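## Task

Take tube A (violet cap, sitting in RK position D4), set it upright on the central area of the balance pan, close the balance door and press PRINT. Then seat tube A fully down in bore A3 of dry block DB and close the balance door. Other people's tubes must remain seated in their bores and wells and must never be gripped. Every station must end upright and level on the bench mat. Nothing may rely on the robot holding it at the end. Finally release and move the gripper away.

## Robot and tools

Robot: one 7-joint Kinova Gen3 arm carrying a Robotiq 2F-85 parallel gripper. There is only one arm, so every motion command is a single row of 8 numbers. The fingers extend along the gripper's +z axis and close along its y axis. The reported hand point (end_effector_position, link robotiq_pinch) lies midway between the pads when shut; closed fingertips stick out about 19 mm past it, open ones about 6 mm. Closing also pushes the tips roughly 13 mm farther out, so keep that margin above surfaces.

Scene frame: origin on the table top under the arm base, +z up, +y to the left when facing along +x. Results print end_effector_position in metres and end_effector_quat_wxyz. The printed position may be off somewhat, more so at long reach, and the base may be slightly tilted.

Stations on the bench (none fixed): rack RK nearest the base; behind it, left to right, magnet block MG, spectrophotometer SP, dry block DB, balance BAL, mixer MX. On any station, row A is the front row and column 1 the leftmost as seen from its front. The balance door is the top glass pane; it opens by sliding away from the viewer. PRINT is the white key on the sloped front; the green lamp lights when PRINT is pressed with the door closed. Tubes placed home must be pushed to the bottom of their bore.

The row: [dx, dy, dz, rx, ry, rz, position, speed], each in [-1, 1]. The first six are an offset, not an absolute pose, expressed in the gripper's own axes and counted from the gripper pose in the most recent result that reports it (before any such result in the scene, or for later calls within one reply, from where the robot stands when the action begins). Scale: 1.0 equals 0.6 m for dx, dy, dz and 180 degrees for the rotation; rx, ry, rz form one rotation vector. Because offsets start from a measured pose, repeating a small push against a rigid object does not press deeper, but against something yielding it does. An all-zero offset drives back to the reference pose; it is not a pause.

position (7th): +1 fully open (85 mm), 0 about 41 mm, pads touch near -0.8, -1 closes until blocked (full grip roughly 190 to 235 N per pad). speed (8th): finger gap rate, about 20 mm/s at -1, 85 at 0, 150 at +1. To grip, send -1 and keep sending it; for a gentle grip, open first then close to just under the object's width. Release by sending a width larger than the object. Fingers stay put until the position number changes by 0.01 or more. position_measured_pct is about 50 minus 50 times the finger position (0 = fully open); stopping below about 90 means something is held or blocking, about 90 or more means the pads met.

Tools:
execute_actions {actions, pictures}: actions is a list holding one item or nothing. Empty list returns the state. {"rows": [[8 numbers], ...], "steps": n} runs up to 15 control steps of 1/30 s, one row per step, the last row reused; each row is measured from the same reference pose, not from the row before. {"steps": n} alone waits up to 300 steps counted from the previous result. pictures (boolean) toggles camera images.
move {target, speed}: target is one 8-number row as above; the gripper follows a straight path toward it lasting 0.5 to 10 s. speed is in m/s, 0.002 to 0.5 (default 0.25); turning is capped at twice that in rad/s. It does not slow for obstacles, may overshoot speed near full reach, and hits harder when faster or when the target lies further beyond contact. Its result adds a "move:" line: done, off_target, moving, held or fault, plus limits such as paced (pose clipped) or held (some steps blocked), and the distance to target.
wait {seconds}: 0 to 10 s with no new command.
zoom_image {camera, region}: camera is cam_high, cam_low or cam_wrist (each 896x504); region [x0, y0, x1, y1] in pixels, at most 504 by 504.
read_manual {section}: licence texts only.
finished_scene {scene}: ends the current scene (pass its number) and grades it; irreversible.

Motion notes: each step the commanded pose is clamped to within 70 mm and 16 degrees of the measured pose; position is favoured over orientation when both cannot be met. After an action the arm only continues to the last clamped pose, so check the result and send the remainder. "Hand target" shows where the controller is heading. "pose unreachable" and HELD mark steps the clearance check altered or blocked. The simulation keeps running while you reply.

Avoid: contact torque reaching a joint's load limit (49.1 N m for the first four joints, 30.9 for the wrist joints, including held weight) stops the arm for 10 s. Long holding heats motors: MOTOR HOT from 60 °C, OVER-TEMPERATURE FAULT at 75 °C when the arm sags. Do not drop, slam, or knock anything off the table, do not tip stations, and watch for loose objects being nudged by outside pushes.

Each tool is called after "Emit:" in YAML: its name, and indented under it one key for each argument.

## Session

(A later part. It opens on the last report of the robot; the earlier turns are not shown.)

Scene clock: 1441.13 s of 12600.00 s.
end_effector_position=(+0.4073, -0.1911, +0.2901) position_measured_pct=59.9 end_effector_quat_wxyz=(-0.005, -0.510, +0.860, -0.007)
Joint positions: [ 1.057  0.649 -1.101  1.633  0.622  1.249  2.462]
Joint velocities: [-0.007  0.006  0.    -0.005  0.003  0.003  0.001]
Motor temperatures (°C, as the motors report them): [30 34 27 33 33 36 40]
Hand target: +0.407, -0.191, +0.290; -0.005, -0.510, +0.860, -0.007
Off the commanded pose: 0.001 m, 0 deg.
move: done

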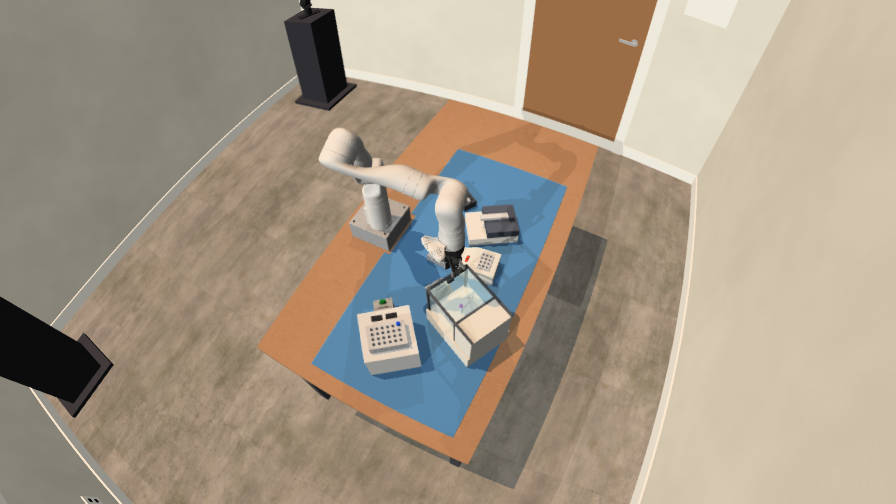

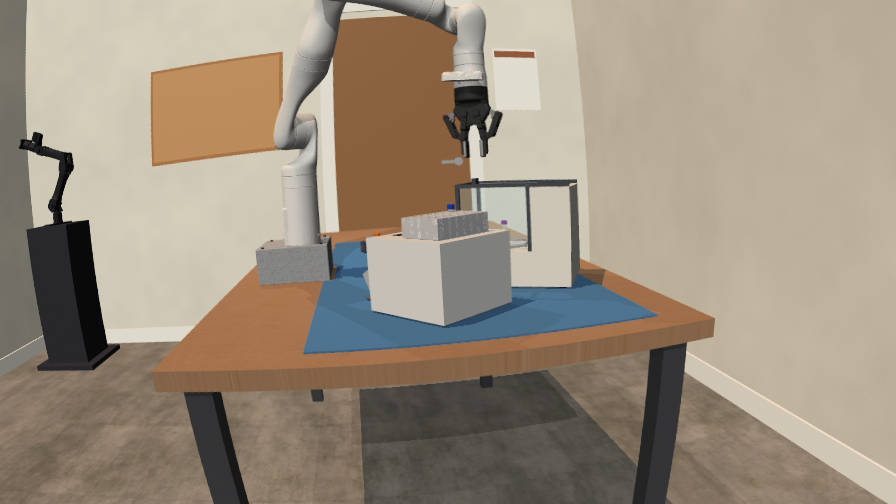

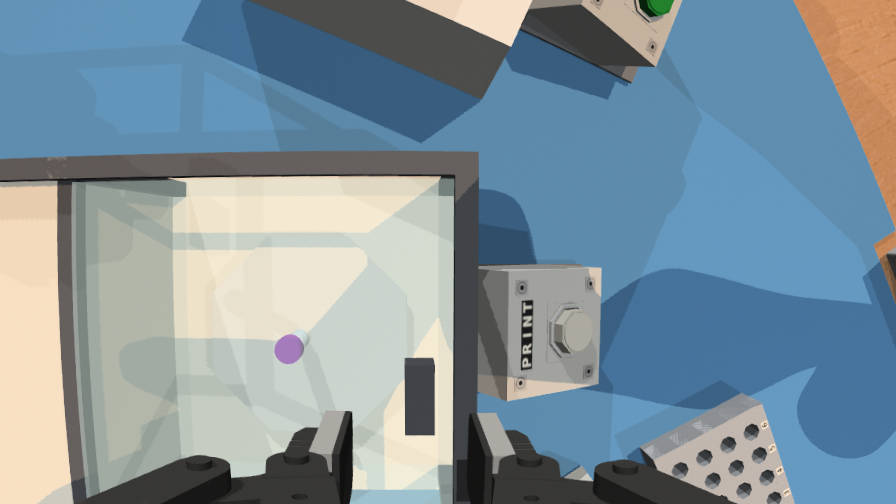

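Emit:
move:
  target: [0.006,0,0.087,0,0,0,-0.2,0]
  speed: 0.04

Emit:
move:
  target: [0,-0.22,0,0,0,0,-0.2,0]
  speed: 0.05

Scene clock: 1453.33 s of 12600.00 s.
end_effector_position=(+0.4056, -0.1952, +0.2381) position_measured_pct=59.9 end_effector_quat_wxyz=(-0.005, -0.510, +0.860, -0.007)
Joint positions: [ 1.038  0.716 -1.05   1.713  0.699  1.134  2.408]
Joint velocities: [-0.002  0.003  0.002 -0.001  0.002 -0.003 -0.   ]
Motor temperatures (°C, as the motors report them): [30 34 27 33 33 36 40]
Hand target: +0.406, -0.195, +0.238; -0.005, -0.510, +0.860, -0.007
Off the commanded pose: 0.000 m, 0 deg.
move: done

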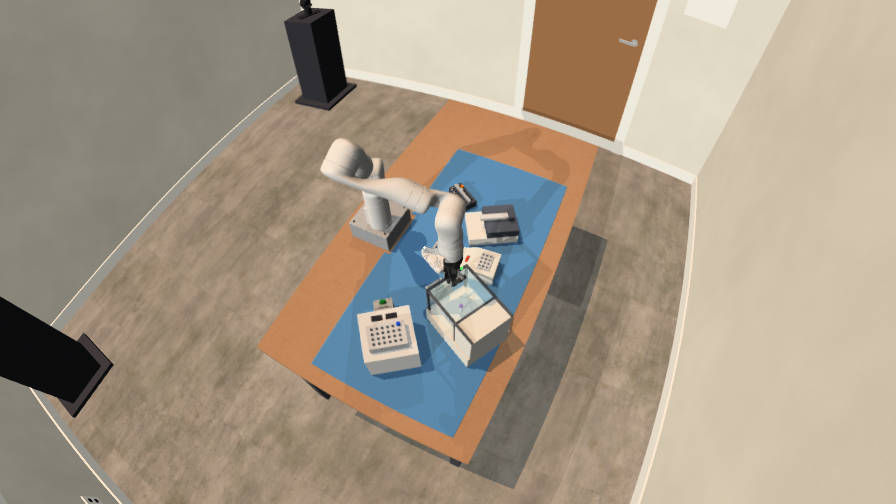

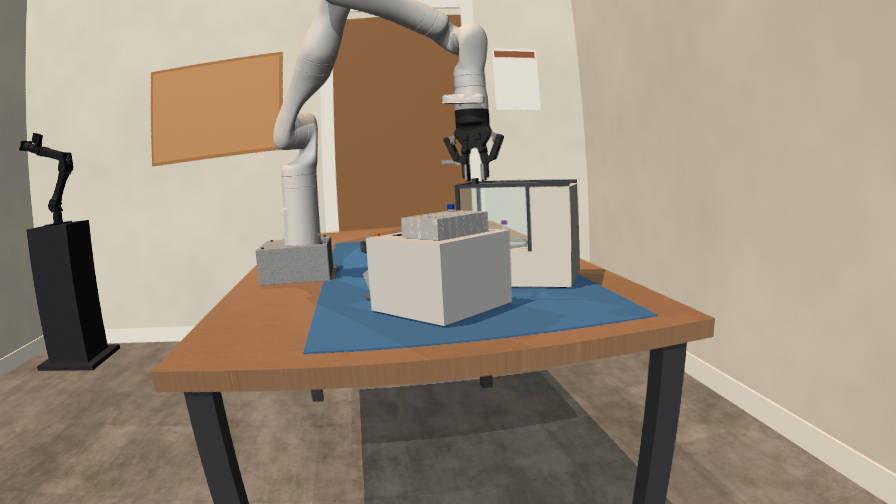

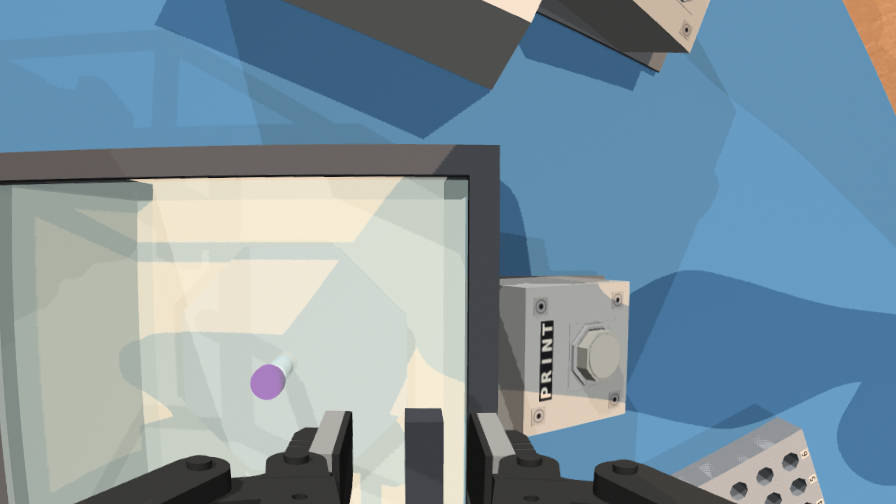

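Scene clock: 1456.23 s of 12600.00 s.
end_effector_position=(+0.5185, -0.2551, +0.2389) position_measured_pct=59.9 end_effector_quat_wxyz=(-0.008, -0.512, +0.859, -0.003)
Joint positions: [ 0.845  0.934 -0.96   1.197  0.75   1.371  2.585]
Joint velocities: [-0.008  0.006  0.002 -0.012 -0.001  0.012  0.006]
Motor temperatures (°C, as the motors report them): [30 34 27 33 33 36 40]
Hand target: +0.522, -0.258, +0.240; -0.005, -0.510, +0.860, -0.007
Off the commanded pose: 0.004 m, 1 deg.
move: off_target

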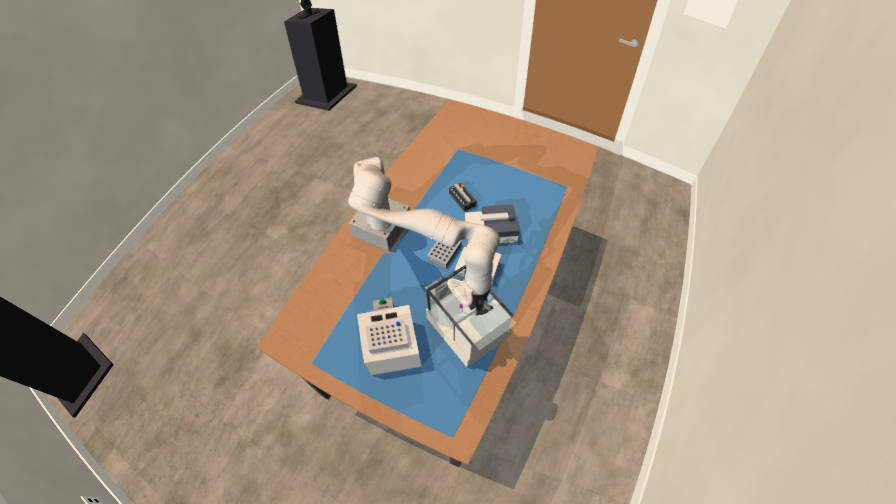

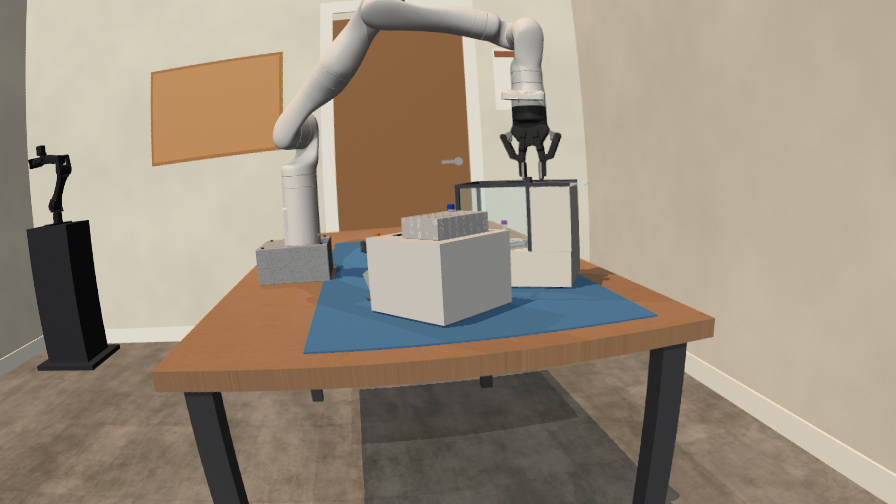

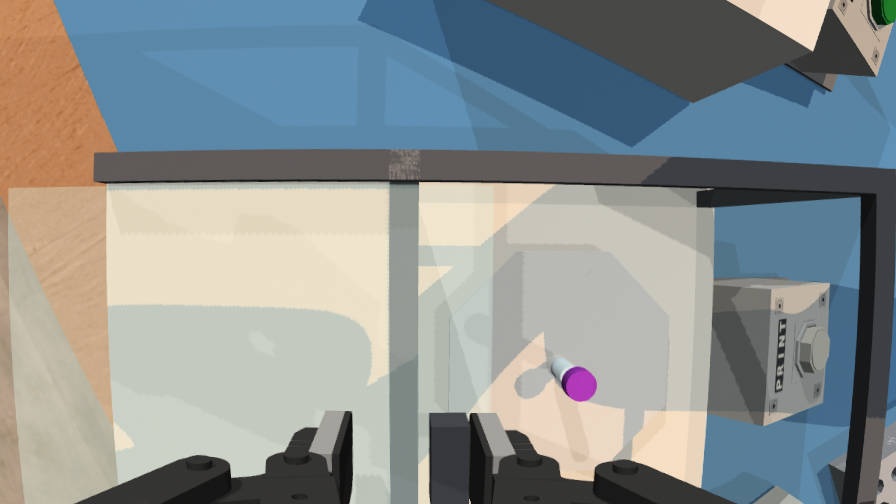

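Emit:
move:
  target: [0,0.012,-0.08,0,0,0,-0.2,0]
  speed: 0.05

Scene clock: 1460.27 s of 12600.00 s.
end_effector_position=(+0.5125, -0.2511, +0.2867) position_measured_pct=59.9 end_effector_quat_wxyz=(-0.008, -0.512, +0.859, -0.003)
Joint positions: [ 0.848  0.872 -0.985  1.152  0.71   1.459  2.61 ]
Joint velocities: [ 0.    -0.002 -0.001 -0.001  0.002  0.002 -0.   ]
Motor temperatures (°C, as the motors report them): [30 34 27 33 33 36 40]
Hand target: +0.513, -0.251, +0.287; -0.008, -0.512, +0.859, -0.003
Off the commanded pose: 0.000 m, 0 deg.
move: done

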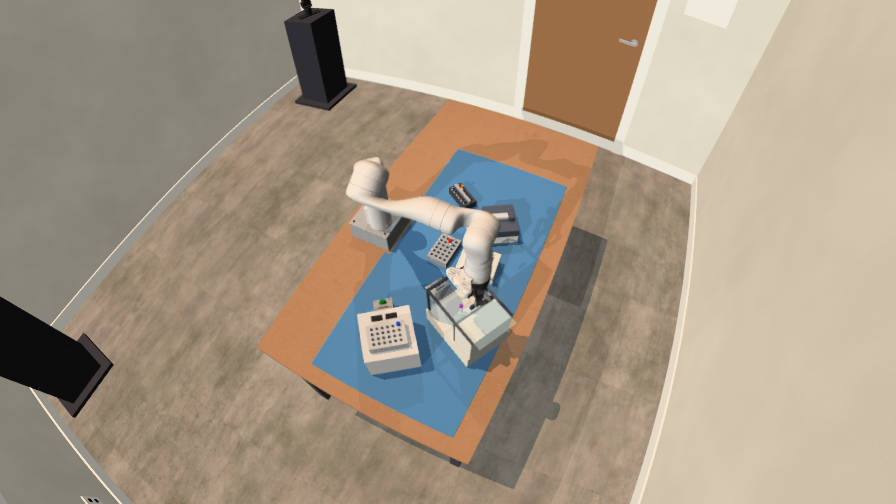

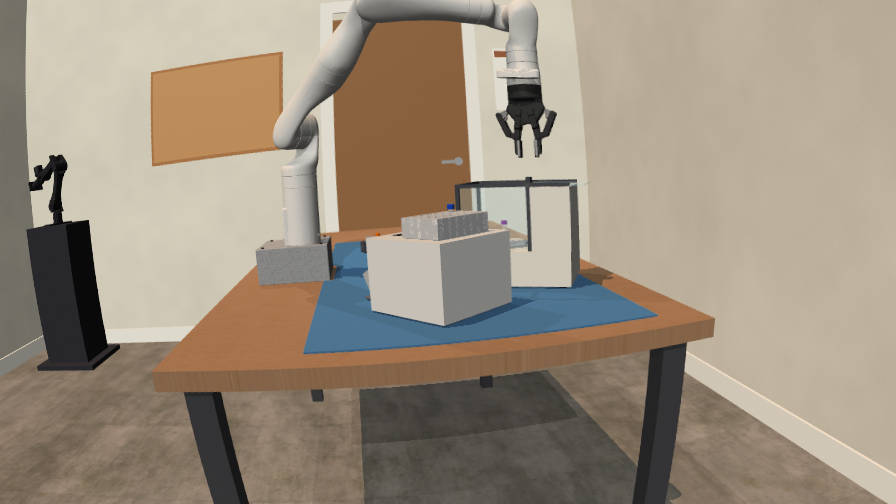

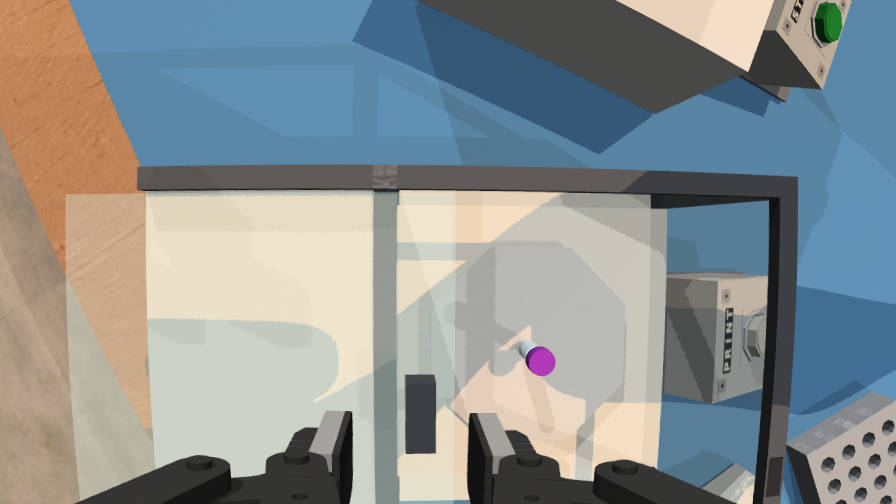

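Emit:
move:
  target: [-0.005,0.103,0,0,0,-0.5,-0.3,0]
  speed: 0.08

Scene clock: 1475.63 s of 12600.00 s.
end_effector_position=(+0.4596, -0.2192, +0.2867) position_measured_pct=65.1 end_effector_quat_wxyz=(+0.008, +0.969, -0.246, -0.003)
Joint positions: [ 1.037  0.909 -1.338  1.41   0.887  1.505  3.945]
Joint velocities: [ 0.002  0.001 -0.001 -0.    -0.     0.001  0.006]
Motor temperatures (°C, as the motors report them): [30 34 27 33 33 36 40]
Hand target: +0.460, -0.219, +0.287; +0.008, +0.969, -0.246, -0.003
Off the commanded pose: 0.000 m, 0 deg.
move: done

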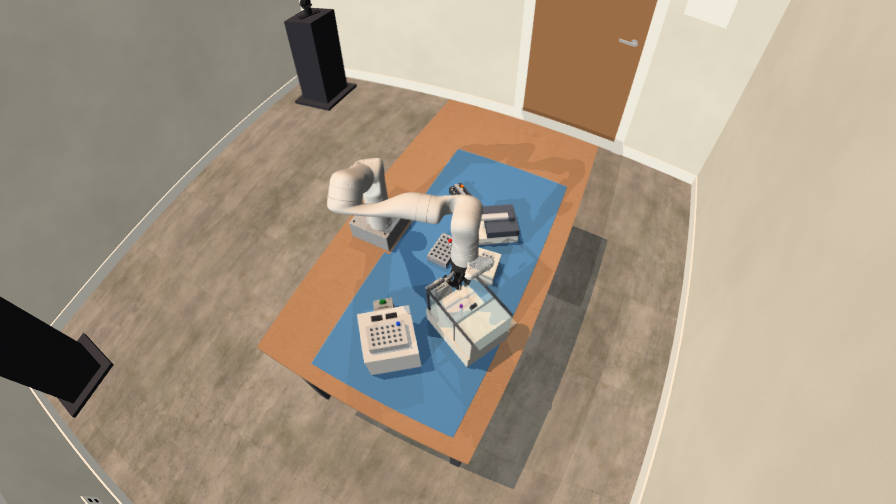

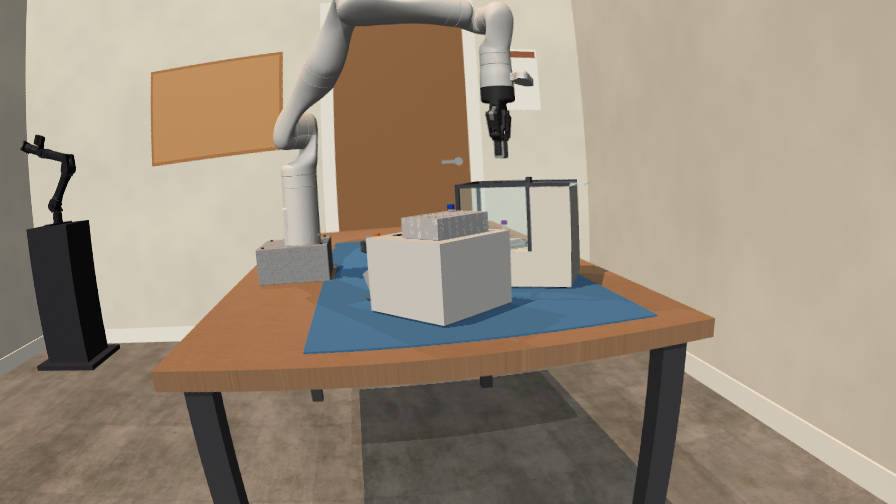

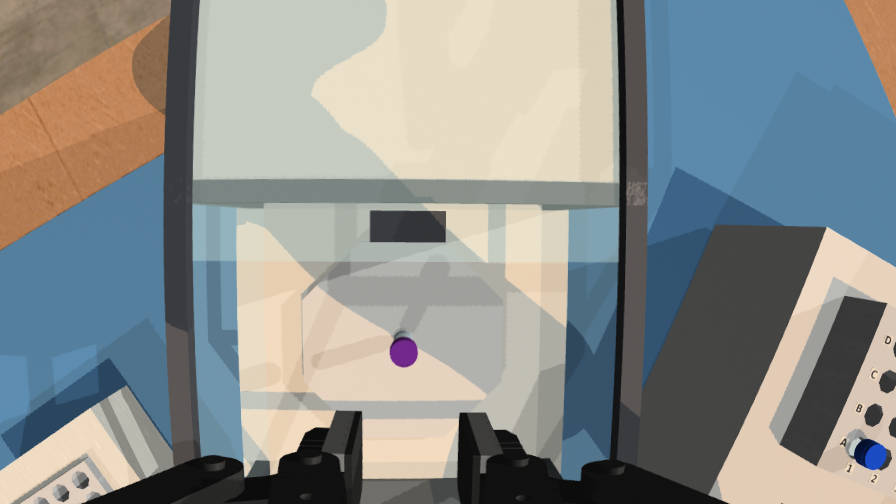

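Emit:
move:
  target: [0,-0.004,0.16,0,0,0,-0.3,0]
  speed: 0.06

Scene clock: 1481.33 s of 12600.00 s.
end_effector_position=(+0.4599, -0.2184, +0.1909) position_measured_pct=65.1 end_effector_quat_wxyz=(+0.008, +0.969, -0.246, -0.003)
Joint positions: [ 1.026  1.03  -1.255  1.539  1.008  1.335  3.856]
Joint velocities: [-0.001  0.003  0.003 -0.     0.003 -0.004 -0.001]
Motor temperatures (°C, as the motors report them): [30 34 27 33 33 36 40]
Hand target: +0.460, -0.218, +0.191; +0.008, +0.969, -0.246, -0.003
Off the commanded pose: 0.000 m, 0 deg.
move: done

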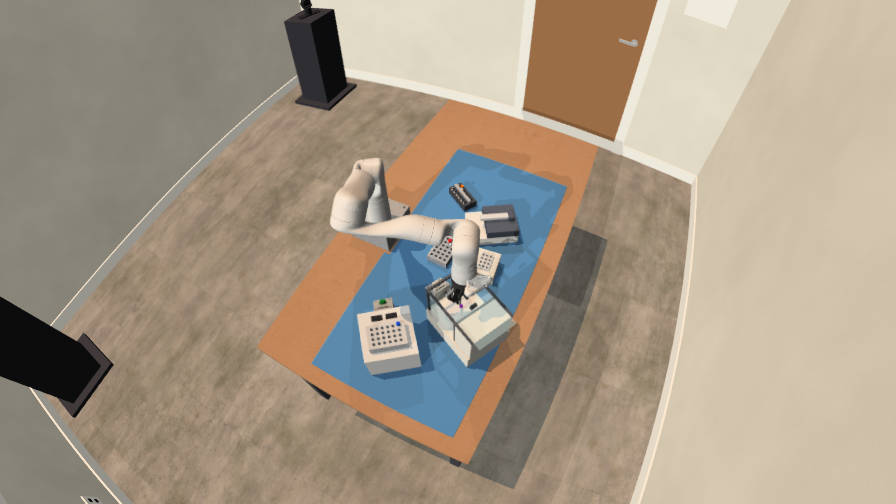

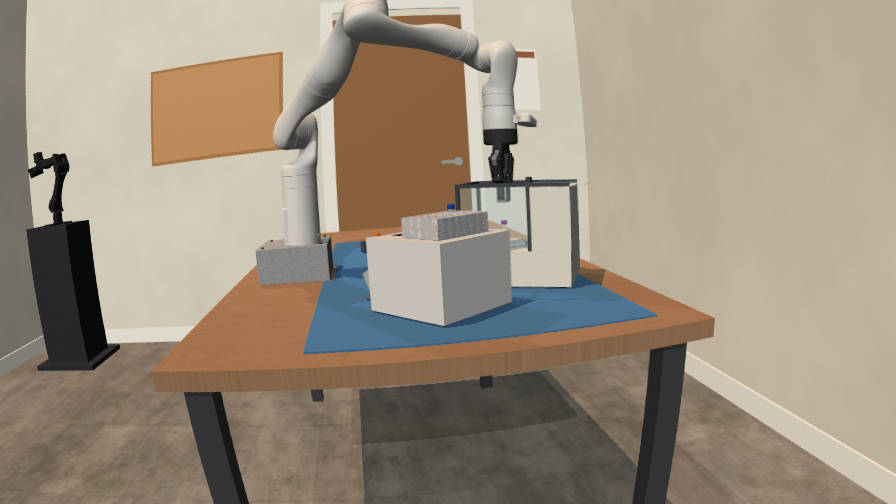

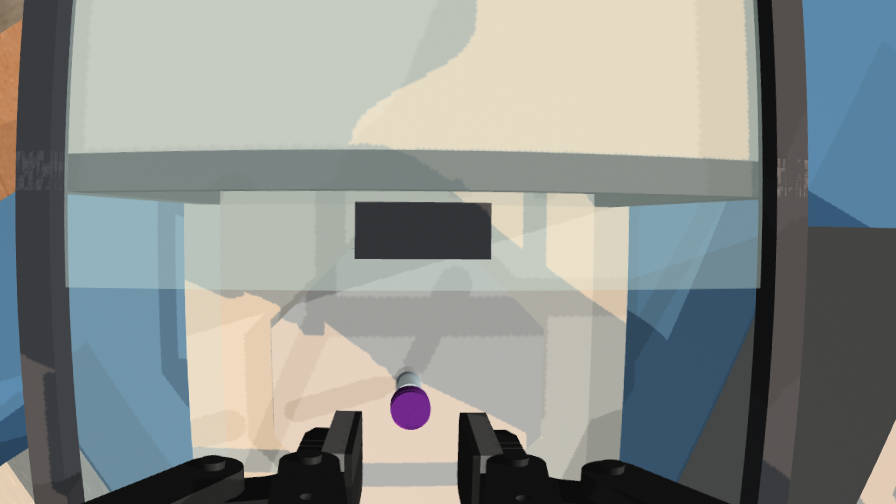

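Emit:
move:
  target: [0,0,0.096,0,0,0,-0.3,0]
  speed: 0.03

Emit:
move:
  target: [0,0,0,0,0,0,-0.75,-0.5]

Emit:
move:
  target: [0,0,-0.3,0,0,0,-0.75,-0.5]
  speed: 0.06

Scene clock: 1488.30 s of 12600.00 s.
end_effector_position=(+0.4595, -0.2192, +0.1335) position_measured_pct=65.1 end_effector_quat_wxyz=(+0.008, +0.969, -0.246, -0.003)
Joint positions: [ 1.012  1.112 -1.194  1.584  1.094  1.245  3.808]
Joint velocities: [-0.001  0.002  0.001  0.     0.002 -0.     0.   ]
Motor temperatures (°C, as the motors report them): [30 35 27 33 33 36 40]
Hand target: +0.459, -0.219, +0.133; +0.008, +0.969, -0.246, -0.003
Off the commanded pose: 0.000 m, 0 deg.
move: done

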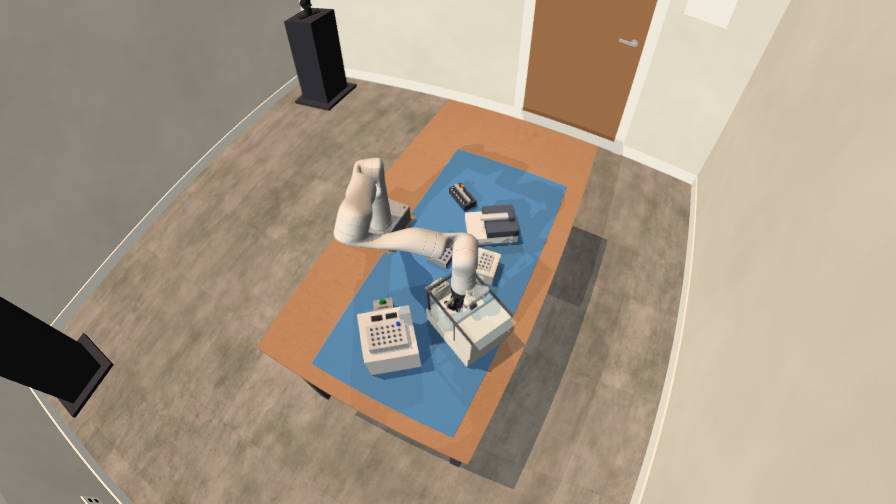

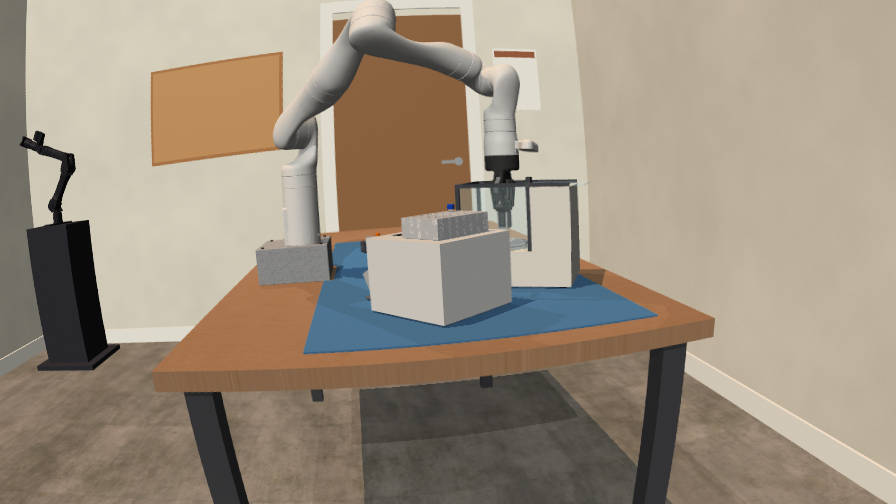

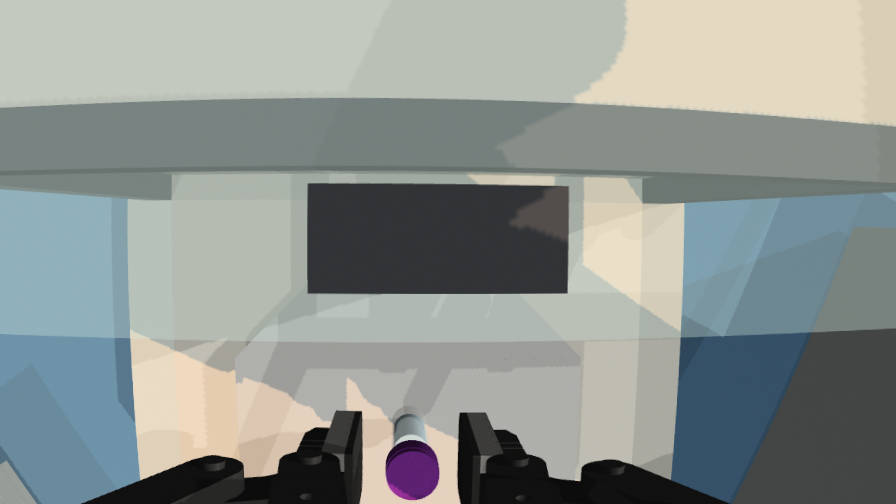

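Scene clock: 1488.93 s of 12600.00 s.
end_effector_position=(+0.4595, -0.2192, +0.1336) position_measured_pct=82.1 end_effector_quat_wxyz=(+0.008, +0.969, -0.246, -0.003)
Joint positions: [ 1.012  1.112 -1.194  1.584  1.094  1.245  3.808]
Joint velocities: [-0.    -0.    -0.     0.    -0.    -0.001 -0.   ]
Motor temperatures (°C, as the motors report them): [30 35 27 33 33 36 40]
Hand target: +0.459, -0.219, +0.133; +0.008, +0.969, -0.246, -0.003
Off the commanded pose: 0.000 m, 0 deg.
move: done

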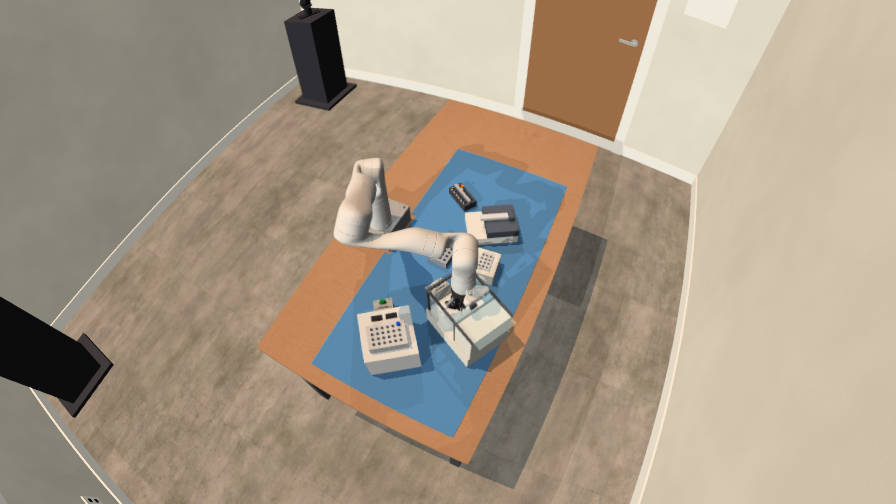

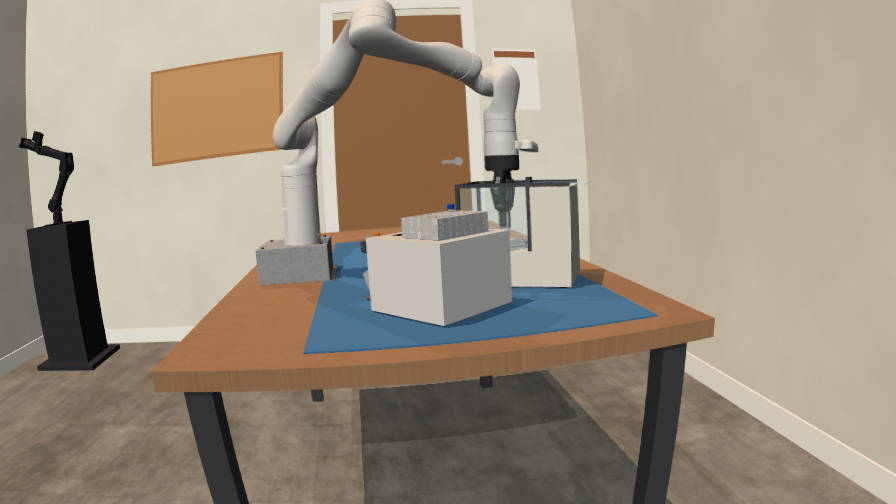

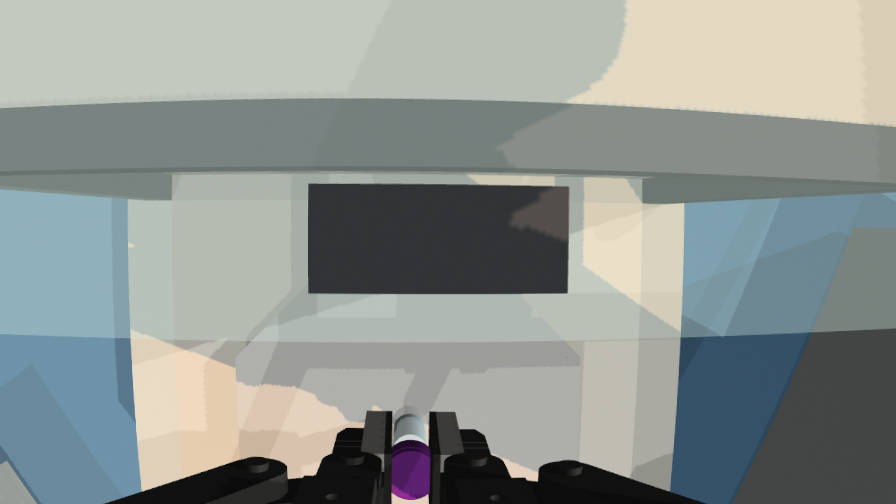

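Scene clock: 1492.27 s of 12600.00 s.
end_effector_position=(+0.4609, -0.2168, +0.3133) position_measured_pct=82.1 end_effector_quat_wxyz=(+0.008, +0.969, -0.246, -0.003)
Joint positions: [ 1.028  0.878 -1.353  1.361  0.86   1.557  3.965]
Joint velocities: [-0.001 -0.002  0.002 -0.005 -0.     0.003  0.001]
Motor temperatures (°C, as the motors report them): [30 35 27 33 33 36 40]
Hand target: +0.461, -0.217, +0.313; +0.008, +0.969, -0.246, -0.003
Off the commanded pose: 0.001 m, 0 deg.
move: done

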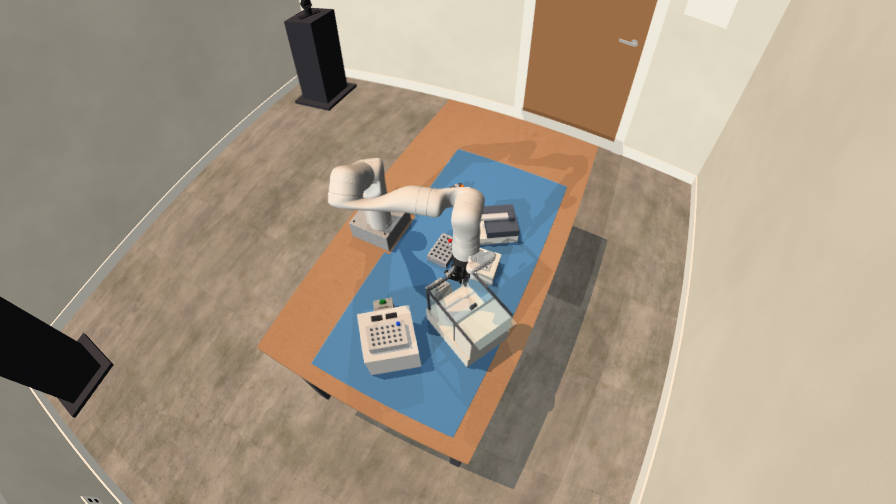

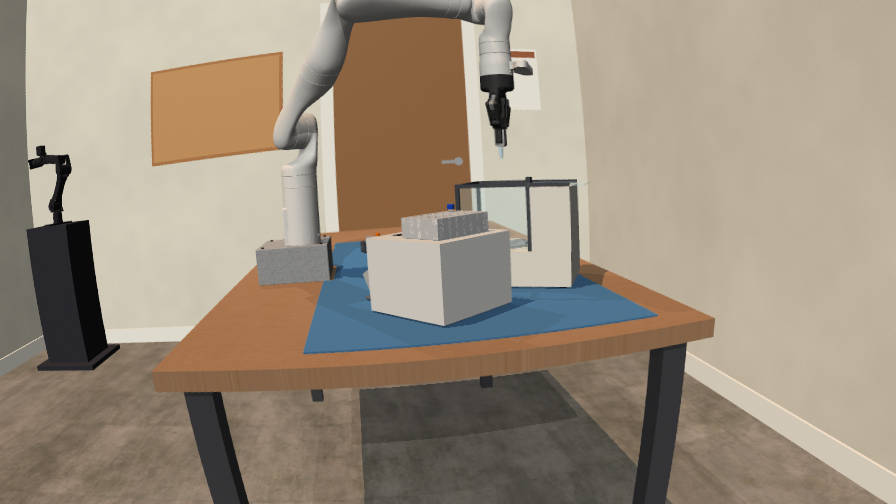

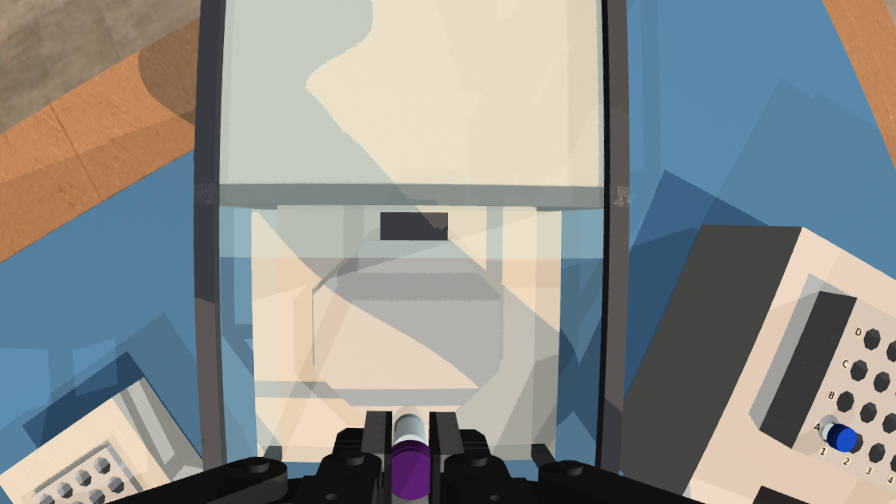

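Emit:
move:
  target: [-0.267,-0.21,0,0,0,-0.2,-0.75,-0.5]
  speed: 0.1

Scene clock: 1508.20 s of 12600.00 s.
end_effector_position=(+0.3797, -0.0307, +0.3113) position_measured_pct=82.1 end_effector_quat_wxyz=(+0.007, +0.998, +0.065, -0.005)
Joint positions: [ 0.948  0.773 -1.6    1.796  0.783  1.449  4.034]
Joint velocities: [-0.003 -0.001 -0.     0.001 -0.    -0.001  0.001]
Motor temperatures (°C, as the motors report them): [30 35 27 34 33 36 40]
Hand target: +0.380, -0.031, +0.311; +0.007, +0.998, +0.066, -0.005
Off the commanded pose: 0.001 m, 0 deg.
move: done

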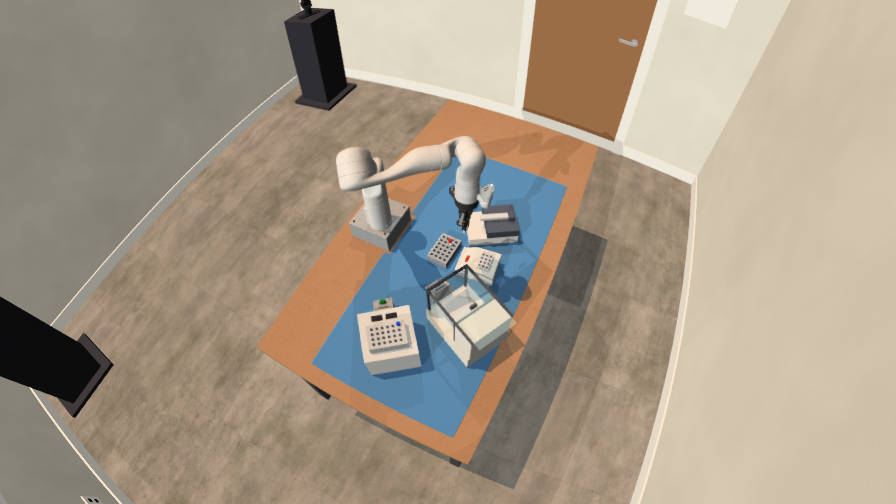

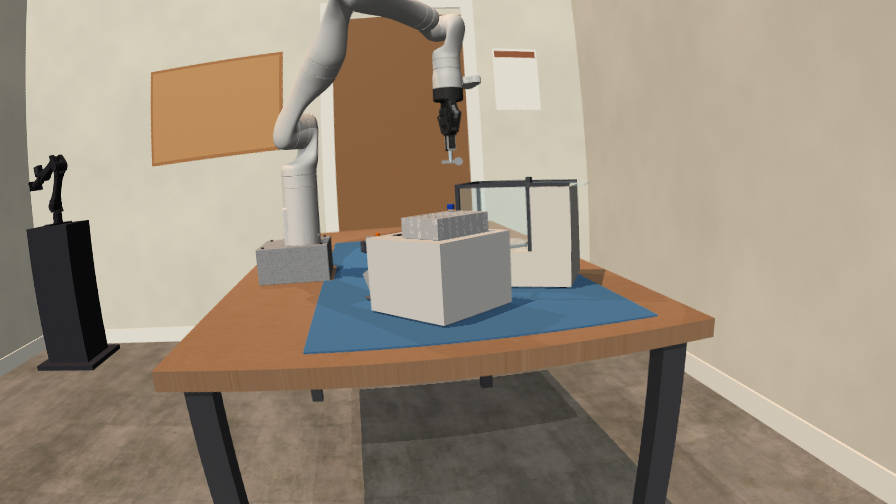

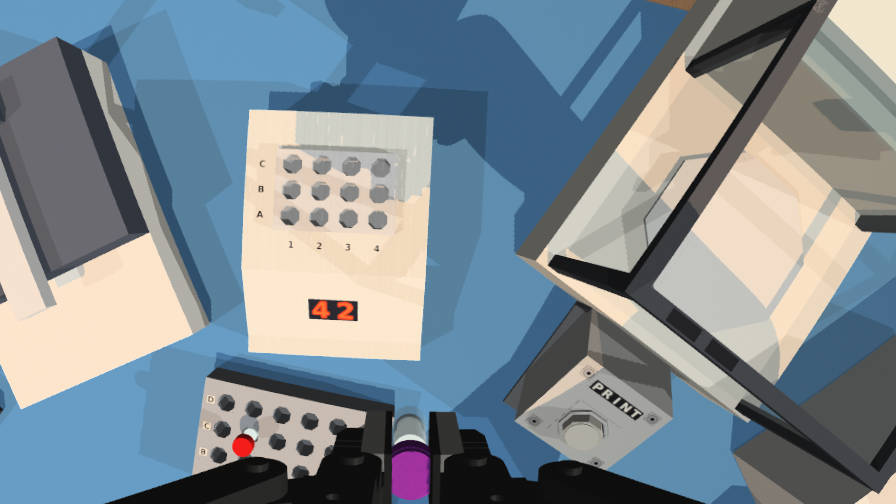

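Emit:
move:
  target: [0.1,-0.058,0.15,0,0,0.014,-0.75,-0.5]
  speed: 0.08

Scene clock: 1513.67 s of 12600.00 s.
end_effector_position=(+0.4340, +0.0102, +0.2207) position_measured_pct=82.1 end_effector_quat_wxyz=(+0.007, +0.999, +0.043, -0.005)
Joint positions: [ 0.692  0.932 -1.383  1.77   0.957  1.322  3.862]
Joint velocities: [-0.005  0.003  0.002  0.002 -0.001 -0.001 -0.001]
Motor temperatures (°C, as the motors report them): [30 35 27 34 33 36 40]
Hand target: +0.434, +0.010, +0.221; +0.007, +0.999, +0.043, -0.005
Off the commanded pose: 0.001 m, 0 deg.
move: done

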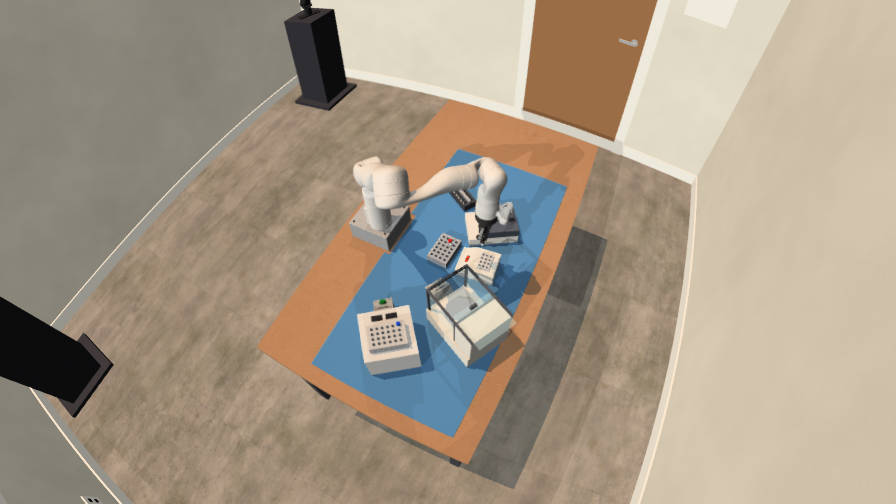

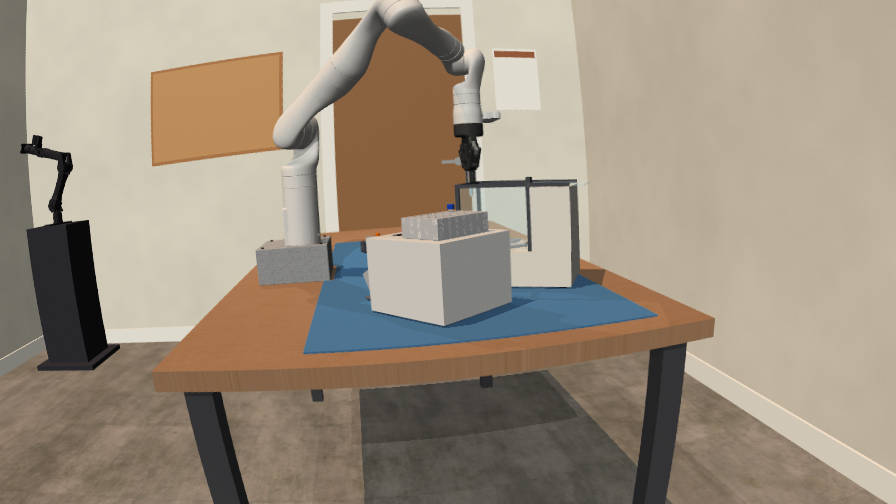

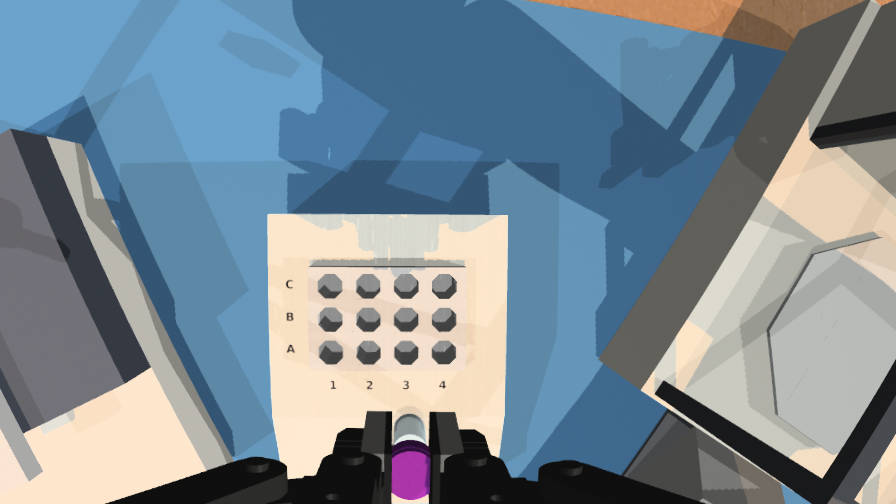

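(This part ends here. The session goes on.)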